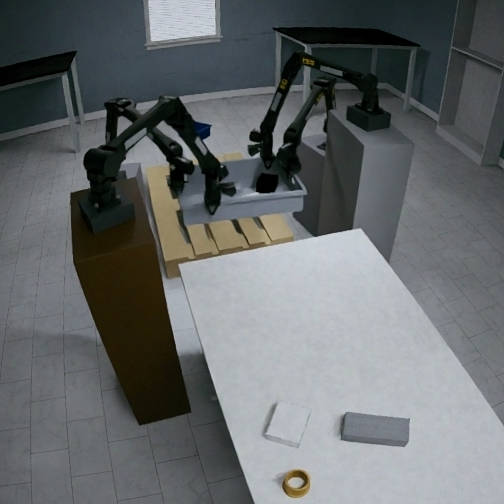

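Load transferred. Open arms 1 and 2.

{"name": "execute_actions", "arguments": {
  "actions": [
    {"arm1":{"joints":{"gripper_m":0.06}},"arm2":{"joints":{"gripper_m":0.06}}}
  ],
  "cameras": ["arm1_cam_wrist","arm2_cam_wrist","cam_high"]
}}

Scene clock: 326.20 s.
Joint torques (N m, as the arm reports them, + toward a larger angle): arm1=[  0.07 -26.59   6.9    0.33   0.19  -0.05] | arm2=[ -0.02 -20.96   5.65   0.34   0.07  -0.09] | arm3=[ -0.99 -27.76  11.43  -0.01  -0.6   -0.07] | arm4=[  1.29 -19.98  16.25   0.5    0.74   0.02]
Motor temperatures (°C, as the motors report them): arm1=[20 29 31 20 20 21] | arm2=[20 26 25 22 26 21] | arm3=[23 22 27 23 21 22] | arm4=[23 22 29 21 20 22]
arm1.joint_positions: joint1_rad=+0.438 joint2_rad=+2.953 joint3_rad=+1.967 joint4_rad=-0.590 joint5_rad=-0.004 joint6_rad=+0.825 gripper_m=+0.060
arm1.joint_status: all done
arm1.hand: x=+0.1031 y=+0.2756 z=+0.6399 quat_wxyz=(+0.001, -0.727, -0.687, -0.002) (m; scene frame)
arm2.joint_positions: joint1_rad=-1.024 joint2_rad=+2.955 joint3_rad=+1.752 joint4_rad=-0.374 joint5_rad=-0.003 joint6_rad=-0.796 gripper_m=+0.060
arm2.joint_status: all done
arm2.hand: x=+0.4609 y=-0.0985 z=+0.6315 quat_wxyz=(+0.006, +0.699, -0.715, -0.008) (m; scene frame)
arm3.joint_positions: joint1_rad=+0.122 joint2_rad=+1.860 joint3_rad=+1.287 joint4_rad=-0.962 joint5_rad=+0.013 joint6_rad=-0.863 gripper_m=+0.013
arm3.joint_status: not commanded
arm3.hand: x=+0.2975 y=-0.1799 z=+0.6440 quat_wxyz=(-0.013, +1.000, -0.024, -0.001) (m; scene frame)
arm4.joint_positions: joint1_rad=-0.684 joint2_rad=+1.856 joint3_rad=+1.319 joint4_rad=-1.016 joint5_rad=-0.016 joint6_rad=+0.776 gripper_m=+0.011
arm4.joint_status: not commanded
arm4.hand: x=+0.2913 y=+0.4063 z=+0.6472 quat_wxyz=(-0.017, -0.999, +0.035, +0.003) (m; scene frame)
pictures: arm1_cam_wrist, arm2_cam_wrist, cam_high
Images, in order (width x height): arm1_cam_wrist 504x504, arm2_cam_wrist 504x504, cam_high 504x504.

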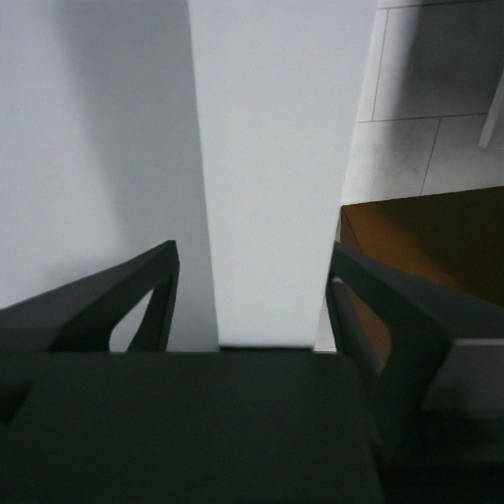

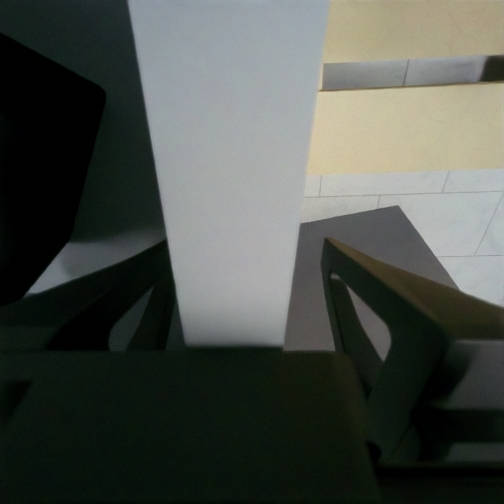

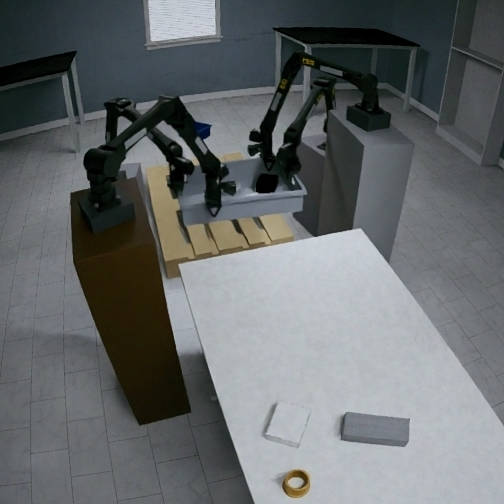

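{"name": "execute_actions", "arguments": {
  "actions": [
    {"arm1":{"joints":{"gripper_m":0.09,"joint2_rad":2.80,"joint3_rad":1.855,"joint4_rad":-0.611}},"arm2":{"joints":{"gripper_m":0.08,"joint2_rad":2.81,"joint3_rad":1.63,"joint4_rad":-0.382}}}
  ],
  "cameras": []
}}

{"name": "execute_actions", "arguments": {
  "actions": [
    {"arm1":{"joints":{"joint2_rad":2.62,"joint3_rad":1.74,"joint4_rad":-0.667}},"arm2":{"joints":{"joint2_rad":2.61,"joint3_rad":1.50,"joint4_rad":-0.434}}}
  ],
  "cameras": ["cam_high"]
}}

Scene clock: 336.90 s.
Joint torques (N m, as the arm reports them, + toward a larger angle): arm1=[ -0.5  -24.56   5.54   0.47   0.19  -0.06] | arm2=[  0.   -20.8    3.78  -0.37   0.07  -0.09] | arm3=[ -1.34 -28.19  11.46   0.08  -0.63  -0.08] | arm4=[  1.42 -20.17  16.27   0.51   0.71   0.02]
Motor temperatures (°C, as the motors report them): arm1=[20 28 30 20 20 21] | arm2=[20 26 24 22 25 21] | arm3=[23 22 27 23 22 22] | arm4=[23 23 30 21 20 22]
arm1.joint_positions: joint1_rad=+0.438 joint2_rad=+2.785 joint3_rad=+1.856 joint4_rad=-0.603 joint5_rad=-0.004 joint6_rad=+0.825 gripper_m=+0.090
arm1.joint_status: all done
arm1.hand: x=+0.1181 y=+0.2600 z=+0.7165 quat_wxyz=(-0.021, -0.727, -0.686, -0.002) (m; scene frame)
arm2.joint_positions: joint1_rad=-1.024 joint2_rad=+2.807 joint3_rad=+1.636 joint4_rad=-0.374 joint5_rad=-0.003 joint6_rad=-0.797 gripper_m=+0.080
arm2.joint_status: all done
arm2.hand: x=+0.4720 y=-0.0891 z=+0.6925 quat_wxyz=(-0.010, +0.700, -0.714, -0.008) (m; scene frame)
arm3.joint_positions: joint1_rad=+0.122 joint2_rad=+1.860 joint3_rad=+1.287 joint4_rad=-0.962 joint5_rad=+0.013 joint6_rad=-0.863 gripper_m=+0.013
arm3.joint_status: not commanded
arm3.hand: x=+0.2975 y=-0.1799 z=+0.6440 quat_wxyz=(-0.013, +1.000, -0.024, -0.001) (m; scene frame)
arm4.joint_positions: joint1_rad=-0.684 joint2_rad=+1.856 joint3_rad=+1.319 joint4_rad=-1.016 joint5_rad=-0.016 joint6_rad=+0.776 gripper_m=+0.011
arm4.joint_status: not commanded
arm4.hand: x=+0.2913 y=+0.4063 z=+0.6472 quat_wxyz=(-0.017, -0.999, +0.035, +0.003) (m; scene frame)
pictures: none
No camera images: the call's "cameras" was empty. Leave "cameras" out to get every camera's image.

Scene clock: 338.40 s.
Joint torques (N m, as the arm reports them, + toward a larger angle): arm1=[ -0.61 -23.58   6.74   0.53   0.19  -0.06] | arm2=[ -0.03 -19.98   5.32  -0.39   0.07  -0.08] | arm3=[ -1.08 -28.26  11.49   0.07  -0.6   -0.09] | arm4=[  1.44 -20.15  16.26   0.51   0.7    0.02]
Motor temperatures (°C, as the motors report them): arm1=[20 28 30 20 19 21] | arm2=[20 26 24 22 25 21] | arm3=[23 22 27 23 22 22] | arm4=[23 23 30 21 20 22]
arm1.joint_positions: joint1_rad=+0.438 joint2_rad=+2.601 joint3_rad=+1.731 joint4_rad=-0.661 joint5_rad=-0.004 joint6_rad=+0.825 gripper_m=+0.090
arm1.joint_status: all done
arm1.hand: x=+0.1172 y=+0.2608 z=+0.7986 quat_wxyz=(-0.021, -0.727, -0.686, -0.002) (m; scene frame)
arm2.joint_positions: joint1_rad=-1.024 joint2_rad=+2.593 joint3_rad=+1.498 joint4_rad=-0.424 joint5_rad=-0.003 joint6_rad=-0.798 gripper_m=+0.080
arm2.joint_status: all done
arm2.hand: x=+0.4816 y=-0.0818 z=+0.7843 quat_wxyz=(-0.023, +0.700, -0.714, -0.008) (m; scene frame)
arm3.joint_positions: joint1_rad=+0.122 joint2_rad=+1.860 joint3_rad=+1.287 joint4_rad=-0.962 joint5_rad=+0.013 joint6_rad=-0.863 gripper_m=+0.013
arm3.joint_status: not commanded
arm3.hand: x=+0.2975 y=-0.1799 z=+0.6440 quat_wxyz=(-0.013, +1.000, -0.024, -0.001) (m; scene frame)
arm4.joint_positions: joint1_rad=-0.684 joint2_rad=+1.856 joint3_rad=+1.319 joint4_rad=-1.016 joint5_rad=-0.016 joint6_rad=+0.776 gripper_m=+0.011
arm4.joint_status: not commanded
arm4.hand: x=+0.2913 y=+0.4063 z=+0.6472 quat_wxyz=(-0.017, -0.999, +0.035, +0.003) (m; scene frame)
pictures: cam_high
Images, in order (width x height): cam_high 504x504.

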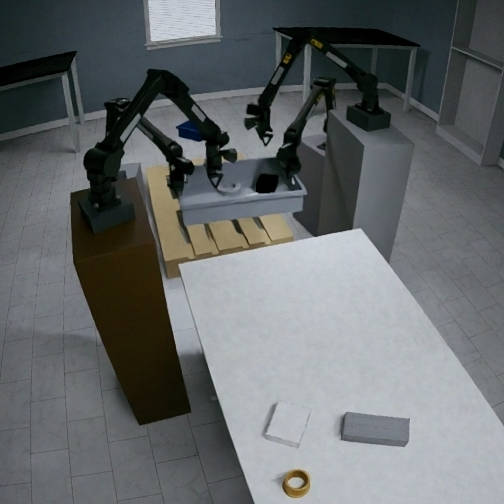

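{"name": "execute_actions", "arguments": {
  "actions": [
    {"arm1":{"joints":{"joint2_rad":1.3,"joint3_rad":1.3}},"arm2":{"joints":{"joint2_rad":1.3}},"arm3":{"joints":{"joint1_rad":-0.03,"joint2_rad":1.875,"joint3_rad":1.151,"joint4_rad":-0.71,"joint6_rad":-1.04}},"arm4":{"joints":{"joint1_rad":-0.55,"joint2_rad":1.83,"joint3_rad":1.114,"joint4_rad":-0.73,"joint6_rad":0.875}}}
  ],
  "cameras": ["cam_high"]
}}

Scene clock: 355.30 s.
Joint torques (N m, as the arm reports them, + toward a larger angle): arm1=[ -0.51 -10.63  10.02   1.73   0.17  -0.12] | arm2=[-0.15 -8.46 12.89  1.3   0.11 -0.02] | arm3=[ -1.65 -24.71   8.86  -0.29  -0.75  -0.28] | arm4=[  2.76 -17.78  13.44   0.3    0.63  -0.09]
Motor temperatures (°C, as the motors report them): arm1=[20 27 30 20 19 21] | arm2=[20 26 24 22 25 21] | arm3=[23 23 28 23 22 22] | arm4=[23 23 30 21 20 22]
arm1.joint_positions: joint1_rad=+0.438 joint2_rad=+1.287 joint3_rad=+1.301 joint4_rad=-0.662 joint5_rad=-0.004 joint6_rad=+0.825 gripper_m=+0.090
arm1.joint_status: all done
arm1.hand: x=+0.0611 y=+0.3182 z=+1.4391 quat_wxyz=(-0.446, -0.650, -0.615, -0.007) (m; scene frame)
arm2.joint_positions: joint1_rad=-1.024 joint2_rad=+1.272 joint3_rad=+1.494 joint4_rad=-0.424 joint5_rad=-0.003 joint6_rad=-0.798 gripper_m=+0.080
arm2.joint_status: all done
arm2.hand: x=+0.5085 y=-0.0719 z=+1.6465 quat_wxyz=(-0.630, +0.541, -0.557, +0.008) (m; scene frame)
arm3.joint_positions: joint1_rad=-0.028 joint2_rad=+1.942 joint3_rad=+1.094 joint4_rad=-0.694 joint5_rad=+0.016 joint6_rad=-1.022 gripper_m=+0.012
arm3.joint_status: all done
arm3.hand: x=+0.3856 y=-0.1751 z=+0.5500 quat_wxyz=(-0.011, +1.000, -0.020, +0.005) (m; scene frame)
arm4.joint_positions: joint1_rad=-0.566 joint2_rad=+1.895 joint3_rad=+1.055 joint4_rad=-0.726 joint5_rad=-0.015 joint6_rad=+0.883 gripper_m=+0.012
arm4.joint_status: all done
arm4.hand: x=+0.3763 y=+0.4076 z=+0.5510 quat_wxyz=(-0.011, -0.999, +0.030, -0.002) (m; scene frame)
pictures: cam_high
Images, in order (width x height): cam_high 504x504.

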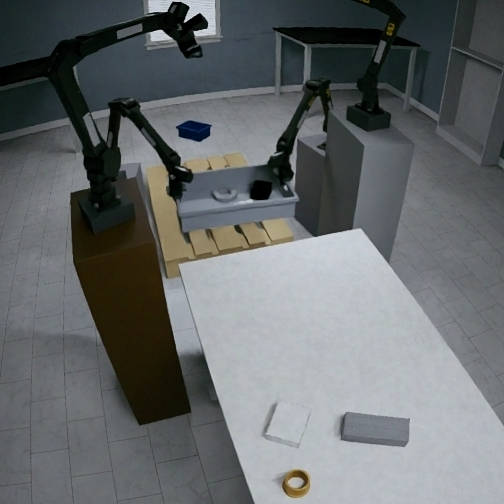

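{"name": "execute_actions", "arguments": {
  "actions": [
    {"arm3":{"joints":{"joint1_rad":-0.205,"joint2_rad":2.095,"joint3_rad":1.04,"joint4_rad":-0.415,"joint6_rad":-1.215}},"arm4":{"joints":{"joint1_rad":-0.38,"joint2_rad":2.025,"joint3_rad":0.94,"joint4_rad":-0.39,"joint6_rad":1.045}}}
  ],
  "cameras": []
}}

{"name": "execute_actions", "arguments": {
  "actions": [
    {"arm3":{"joints":{"joint1_rad":-0.41,"joint2_rad":2.38,"joint3_rad":1.075,"joint4_rad":-0.178,"joint6_rad":-1.42}},"arm4":{"joints":{"joint1_rad":-0.172,"joint2_rad":2.325,"joint3_rad":0.902,"joint4_rad":-0.08,"joint6_rad":1.253}}}
  ],
  "cameras": ["cam_high"]
}}

Scene clock: 362.20 s.
Joint torques (N m, as the arm reports them, + toward a larger angle): arm1=[ -0.49 -10.96   9.89   1.74   0.16  -0.12] | arm2=[-0.12 -8.38 12.95  1.3   0.11 -0.02] | arm3=[ -1.31 -25.61   4.96  -0.8   -0.7   -0.3 ] | arm4=[  2.11 -18.15   8.38   0.19   0.34  -0.22]
Motor temperatures (°C, as the motors report them): arm1=[20 27 31 20 19 21] | arm2=[20 25 25 22 24 21] | arm3=[23 23 27 23 22 22] | arm4=[23 23 29 21 20 22]
arm1.joint_positions: joint1_rad=+0.438 joint2_rad=+1.287 joint3_rad=+1.301 joint4_rad=-0.662 joint5_rad=-0.004 joint6_rad=+0.825 gripper_m=+0.090
arm1.joint_status: not commanded
arm1.hand: x=+0.0611 y=+0.3182 z=+1.4391 quat_wxyz=(-0.446, -0.650, -0.615, -0.007) (m; scene frame)
arm2.joint_positions: joint1_rad=-1.024 joint2_rad=+1.272 joint3_rad=+1.494 joint4_rad=-0.424 joint5_rad=-0.003 joint6_rad=-0.798 gripper_m=+0.080
arm2.joint_status: not commanded
arm2.hand: x=+0.5085 y=-0.0719 z=+1.6465 quat_wxyz=(-0.630, +0.541, -0.557, +0.008) (m; scene frame)
arm3.joint_positions: joint1_rad=-0.208 joint2_rad=+2.174 joint3_rad=+1.008 joint4_rad=-0.389 joint5_rad=+0.013 joint6_rad=-1.197 gripper_m=+0.013
arm3.joint_status: all done
arm3.hand: x=+0.4769 y=-0.1746 z=+0.4315 quat_wxyz=(-0.005, +1.000, -0.022, +0.008) (m; scene frame)
arm4.joint_positions: joint1_rad=-0.390 joint2_rad=+2.102 joint3_rad=+0.899 joint4_rad=-0.384 joint5_rad=-0.008 joint6_rad=+1.065 gripper_m=+0.013
arm4.joint_status: all done
arm4.hand: x=+0.4709 y=+0.4062 z=+0.4333 quat_wxyz=(+0.001, -0.999, +0.033, -0.006) (m; scene frame)
pictures: none
No camera images: the call's "cameras" was empty. Leave "cameras" out to get every camera's image.

Scene clock: 363.40 s.
Joint torques (N m, as the arm reports them, + toward a larger angle): arm1=[ -0.5  -10.87   9.86   1.74   0.17  -0.12] | arm2=[-0.12 -8.34 12.93  1.31  0.11 -0.02] | arm3=[ -0.68 -25.25   2.71  -0.92  -0.27  -0.21] | arm4=[  1.48 -17.05   3.34  -0.01   0.19  -0.24]
Motor temperatures (°C, as the motors report them): arm1=[20 27 31 20 19 21] | arm2=[20 25 26 22 24 21] | arm3=[23 23 27 23 22 22] | arm4=[23 23 29 21 20 22]
arm1.joint_positions: joint1_rad=+0.438 joint2_rad=+1.287 joint3_rad=+1.301 joint4_rad=-0.662 joint5_rad=-0.004 joint6_rad=+0.825 gripper_m=+0.090
arm1.joint_status: not commanded
arm1.hand: x=+0.0611 y=+0.3182 z=+1.4391 quat_wxyz=(-0.446, -0.650, -0.615, -0.007) (m; scene frame)
arm2.joint_positions: joint1_rad=-1.024 joint2_rad=+1.272 joint3_rad=+1.494 joint4_rad=-0.424 joint5_rad=-0.003 joint6_rad=-0.798 gripper_m=+0.080
arm2.joint_status: not commanded
arm2.hand: x=+0.5085 y=-0.0719 z=+1.6465 quat_wxyz=(-0.630, +0.541, -0.557, +0.008) (m; scene frame)
arm3.joint_positions: joint1_rad=-0.420 joint2_rad=+2.448 joint3_rad=+1.050 joint4_rad=-0.149 joint5_rad=+0.004 joint6_rad=-1.413 gripper_m=+0.013
arm3.joint_status: all done
arm3.hand: x=+0.5708 y=-0.1741 z=+0.3236 quat_wxyz=(-0.008, +1.000, -0.020, +0.005) (m; scene frame)
arm4.joint_positions: joint1_rad=-0.174 joint2_rad=+2.390 joint3_rad=+0.878 joint4_rad=-0.068 joint5_rad=-0.005 joint6_rad=+1.278 gripper_m=+0.013
arm4.joint_status: all done
arm4.hand: x=+0.5624 y=+0.4044 z=+0.3248 quat_wxyz=(-0.001, -1.000, +0.031, -0.002) (m; scene frame)
pictures: cam_high
Images, in order (width x height): cam_high 504x504.

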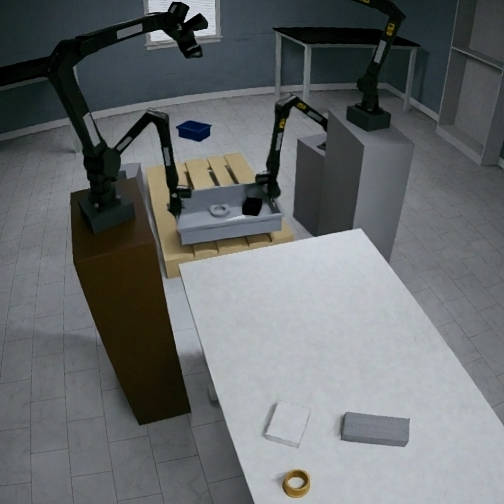

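{"name": "execute_actions", "arguments": {
  "actions": [
    {"arm3":{"joints":{"joint2_rad":2.59,"joint3_rad":1.195,"joint4_rad":-0.095}},"arm4":{"joints":{"joint2_rad":2.548,"joint3_rad":1.03,"joint4_rad":0.025}}}
  ],
  "cameras": []
}}

{"name": "execute_actions", "arguments": {
  "actions": [
    {"arm3":{"joints":{"joint2_rad":2.685,"joint3_rad":1.26,"joint4_rad":-0.07}},"arm4":{"joints":{"joint2_rad":2.648,"joint3_rad":1.097,"joint4_rad":0.055}}}
  ],
  "cameras": ["cam_high","arm3_cam_wrist","arm4_cam_wrist"]
}}

Scene clock: 373.07 s.
Joint torques (N m, as the arm reports them, + toward a larger angle): arm1=[ -0.47 -11.06   9.85   1.74   0.17  -0.12] | arm2=[-0.15 -8.4  12.94  1.31  0.11 -0.02] | arm3=[ -0.8  -25.72   1.54  -0.76  -0.12  -0.15] | arm4=[  1.86 -17.94   1.61   0.07   0.07  -0.22]
Motor temperatures (°C, as the motors report them): arm1=[20 26 31 20 19 21] | arm2=[20 25 27 22 24 21] | arm3=[23 23 26 23 22 22] | arm4=[23 23 27 21 20 22]
arm1.joint_positions: joint1_rad=+0.438 joint2_rad=+1.287 joint3_rad=+1.301 joint4_rad=-0.662 joint5_rad=-0.004 joint6_rad=+0.825 gripper_m=+0.090
arm1.joint_status: not commanded
arm1.hand: x=+0.0611 y=+0.3182 z=+1.4391 quat_wxyz=(-0.446, -0.650, -0.615, -0.007) (m; scene frame)
arm2.joint_positions: joint1_rad=-1.024 joint2_rad=+1.272 joint3_rad=+1.494 joint4_rad=-0.424 joint5_rad=-0.003 joint6_rad=-0.798 gripper_m=+0.080
arm2.joint_status: not commanded
arm2.hand: x=+0.5085 y=-0.0719 z=+1.6465 quat_wxyz=(-0.630, +0.541, -0.557, +0.008) (m; scene frame)
arm3.joint_positions: joint1_rad=-0.417 joint2_rad=+2.660 joint3_rad=+1.178 joint4_rad=-0.066 joint5_rad=+0.001 joint6_rad=-1.413 gripper_m=+0.013
arm3.joint_status: all done
arm3.hand: x=+0.5698 y=-0.1755 z=+0.2445 quat_wxyz=(-0.006, +1.000, -0.019, +0.004) (m; scene frame)
arm4.joint_positions: joint1_rad=-0.177 joint2_rad=+2.622 joint3_rad=+1.013 joint4_rad=+0.032 joint5_rad=-0.002 joint6_rad=+1.272 gripper_m=+0.013
arm4.joint_status: all done
arm4.hand: x=+0.5595 y=+0.4010 z=+0.2447 quat_wxyz=(-0.002, -1.000, +0.029, +0.000) (m; scene frame)
pictures: none
No camera images: the call's "cameras" was empty. Leave "cameras" out to get every camera's image.

Scene clock: 373.90 s.
Joint torques (N m, as the arm reports them, + toward a larger angle): arm1=[ -0.47 -11.01   9.86   1.75   0.16  -0.12] | arm2=[-0.13 -8.45 12.95  1.29  0.11 -0.02] | arm3=[ -1.09 -25.     1.57  -0.75  -0.24  -0.17] | arm4=[  1.71 -18.24   1.72   0.28   0.21  -0.22]
Motor temperatures (°C, as the motors report them): arm1=[20 26 31 20 19 21] | arm2=[20 25 27 22 24 21] | arm3=[23 23 25 23 22 22] | arm4=[23 23 27 21 20 22]
arm1.joint_positions: joint1_rad=+0.438 joint2_rad=+1.287 joint3_rad=+1.301 joint4_rad=-0.662 joint5_rad=-0.004 joint6_rad=+0.825 gripper_m=+0.090
arm1.joint_status: not commanded
arm1.hand: x=+0.0611 y=+0.3182 z=+1.4391 quat_wxyz=(-0.446, -0.650, -0.615, -0.007) (m; scene frame)
arm2.joint_positions: joint1_rad=-1.024 joint2_rad=+1.272 joint3_rad=+1.494 joint4_rad=-0.424 joint5_rad=-0.003 joint6_rad=-0.798 gripper_m=+0.080
arm2.joint_status: not commanded
arm2.hand: x=+0.5085 y=-0.0719 z=+1.6465 quat_wxyz=(-0.630, +0.541, -0.557, +0.008) (m; scene frame)
arm3.joint_positions: joint1_rad=-0.417 joint2_rad=+2.745 joint3_rad=+1.240 joint4_rad=-0.043 joint5_rad=+0.004 joint6_rad=-1.414 gripper_m=+0.013
arm3.joint_status: all done
arm3.hand: x=+0.5706 y=-0.1760 z=+0.2122 quat_wxyz=(-0.006, +1.000, -0.018, +0.005) (m; scene frame)
arm4.joint_positions: joint1_rad=-0.177 joint2_rad=+2.710 joint3_rad=+1.077 joint4_rad=+0.059 joint5_rad=-0.005 joint6_rad=+1.271 gripper_m=+0.013
arm4.joint_status: all done
arm4.hand: x=+0.5593 y=+0.3992 z=+0.2128 quat_wxyz=(-0.004, -1.000, +0.029, -0.001) (m; scene frame)
pictures: arm3_cam_wrist, arm4_cam_wrist, cam_high
Images, in order (width x height): arm3_cam_wrist 504x504, arm4_cam_wrist 504x504, cam_high 504x504.

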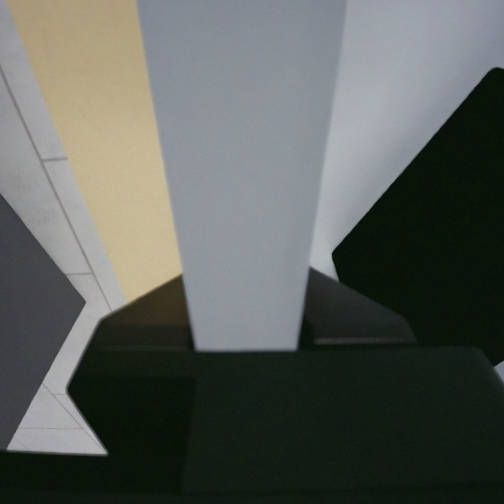

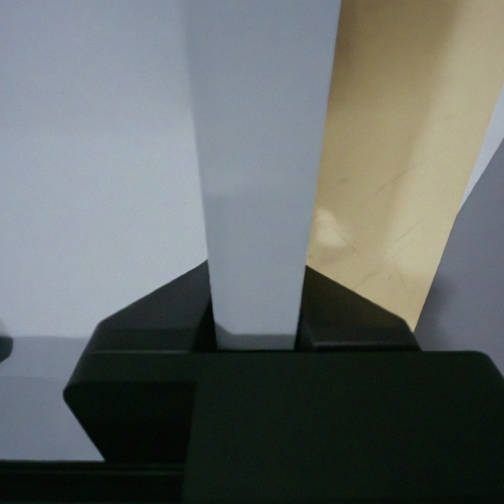

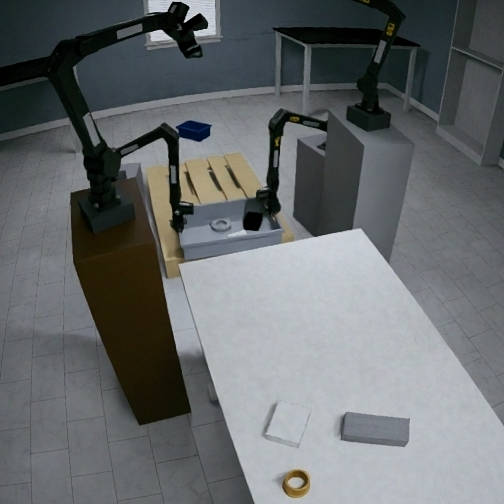

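Still carrying; lower another ~2.5 cm.

{"name": "execute_actions", "arguments": {
  "actions": [
    {"arm3":{"joints":{"joint2_rad":2.765,"joint3_rad":1.315,"joint4_rad":-0.055}},"arm4":{"joints":{"joint2_rad":2.73,"joint3_rad":1.15,"joint4_rad":0.07}}}
  ],
  "cameras": []
}}

Scene clock: 383.83 s.
Joint torques (N m, as the arm reports them, + toward a larger angle): arm1=[ -0.58 -10.9    9.87   1.75   0.16  -0.12] | arm2=[-0.09 -8.32 12.93  1.31  0.11 -0.02] | arm3=[ -1.36 -19.17   4.78  -0.17  -1.01  -0.18] | arm4=[  1.9  -13.8    5.76   0.79   0.6   -0.15]
Motor temperatures (°C, as the motors report them): arm1=[20 26 32 20 19 21] | arm2=[20 25 27 22 24 21] | arm3=[23 23 25 23 22 22] | arm4=[23 23 26 21 20 22]
arm1.joint_positions: joint1_rad=+0.438 joint2_rad=+1.287 joint3_rad=+1.301 joint4_rad=-0.662 joint5_rad=-0.004 joint6_rad=+0.825 gripper_m=+0.090
arm1.joint_status: not commanded
arm1.hand: x=+0.0611 y=+0.3182 z=+1.4391 quat_wxyz=(-0.446, -0.650, -0.615, -0.007) (m; scene frame)
arm2.joint_positions: joint1_rad=-1.024 joint2_rad=+1.272 joint3_rad=+1.494 joint4_rad=-0.424 joint5_rad=-0.003 joint6_rad=-0.798 gripper_m=+0.080
arm2.joint_status: not commanded
arm2.hand: x=+0.5085 y=-0.0719 z=+1.6465 quat_wxyz=(-0.630, +0.541, -0.557, +0.008) (m; scene frame)
arm3.joint_positions: joint1_rad=-0.412 joint2_rad=+2.758 joint3_rad=+1.250 joint4_rad=-0.041 joint5_rad=+0.022 joint6_rad=-1.412 gripper_m=+0.013
arm3.joint_status: all done
arm3.hand: x=+0.5720 y=-0.1761 z=+0.2075 quat_wxyz=(-0.007, +1.000, -0.017, +0.014) (m; scene frame)
arm4.joint_positions: joint1_rad=-0.180 joint2_rad=+2.726 joint3_rad=+1.090 joint4_rad=+0.059 joint5_rad=-0.013 joint6_rad=+1.266 gripper_m=+0.013
arm4.joint_status: all done
arm4.hand: x=+0.5597 y=+0.3992 z=+0.2071 quat_wxyz=(-0.004, -1.000, +0.028, -0.005) (m; scene frame)
pictures: none
No camera images: the call's "cameras" was empty. Leave "cameras" out to get every camera's image.


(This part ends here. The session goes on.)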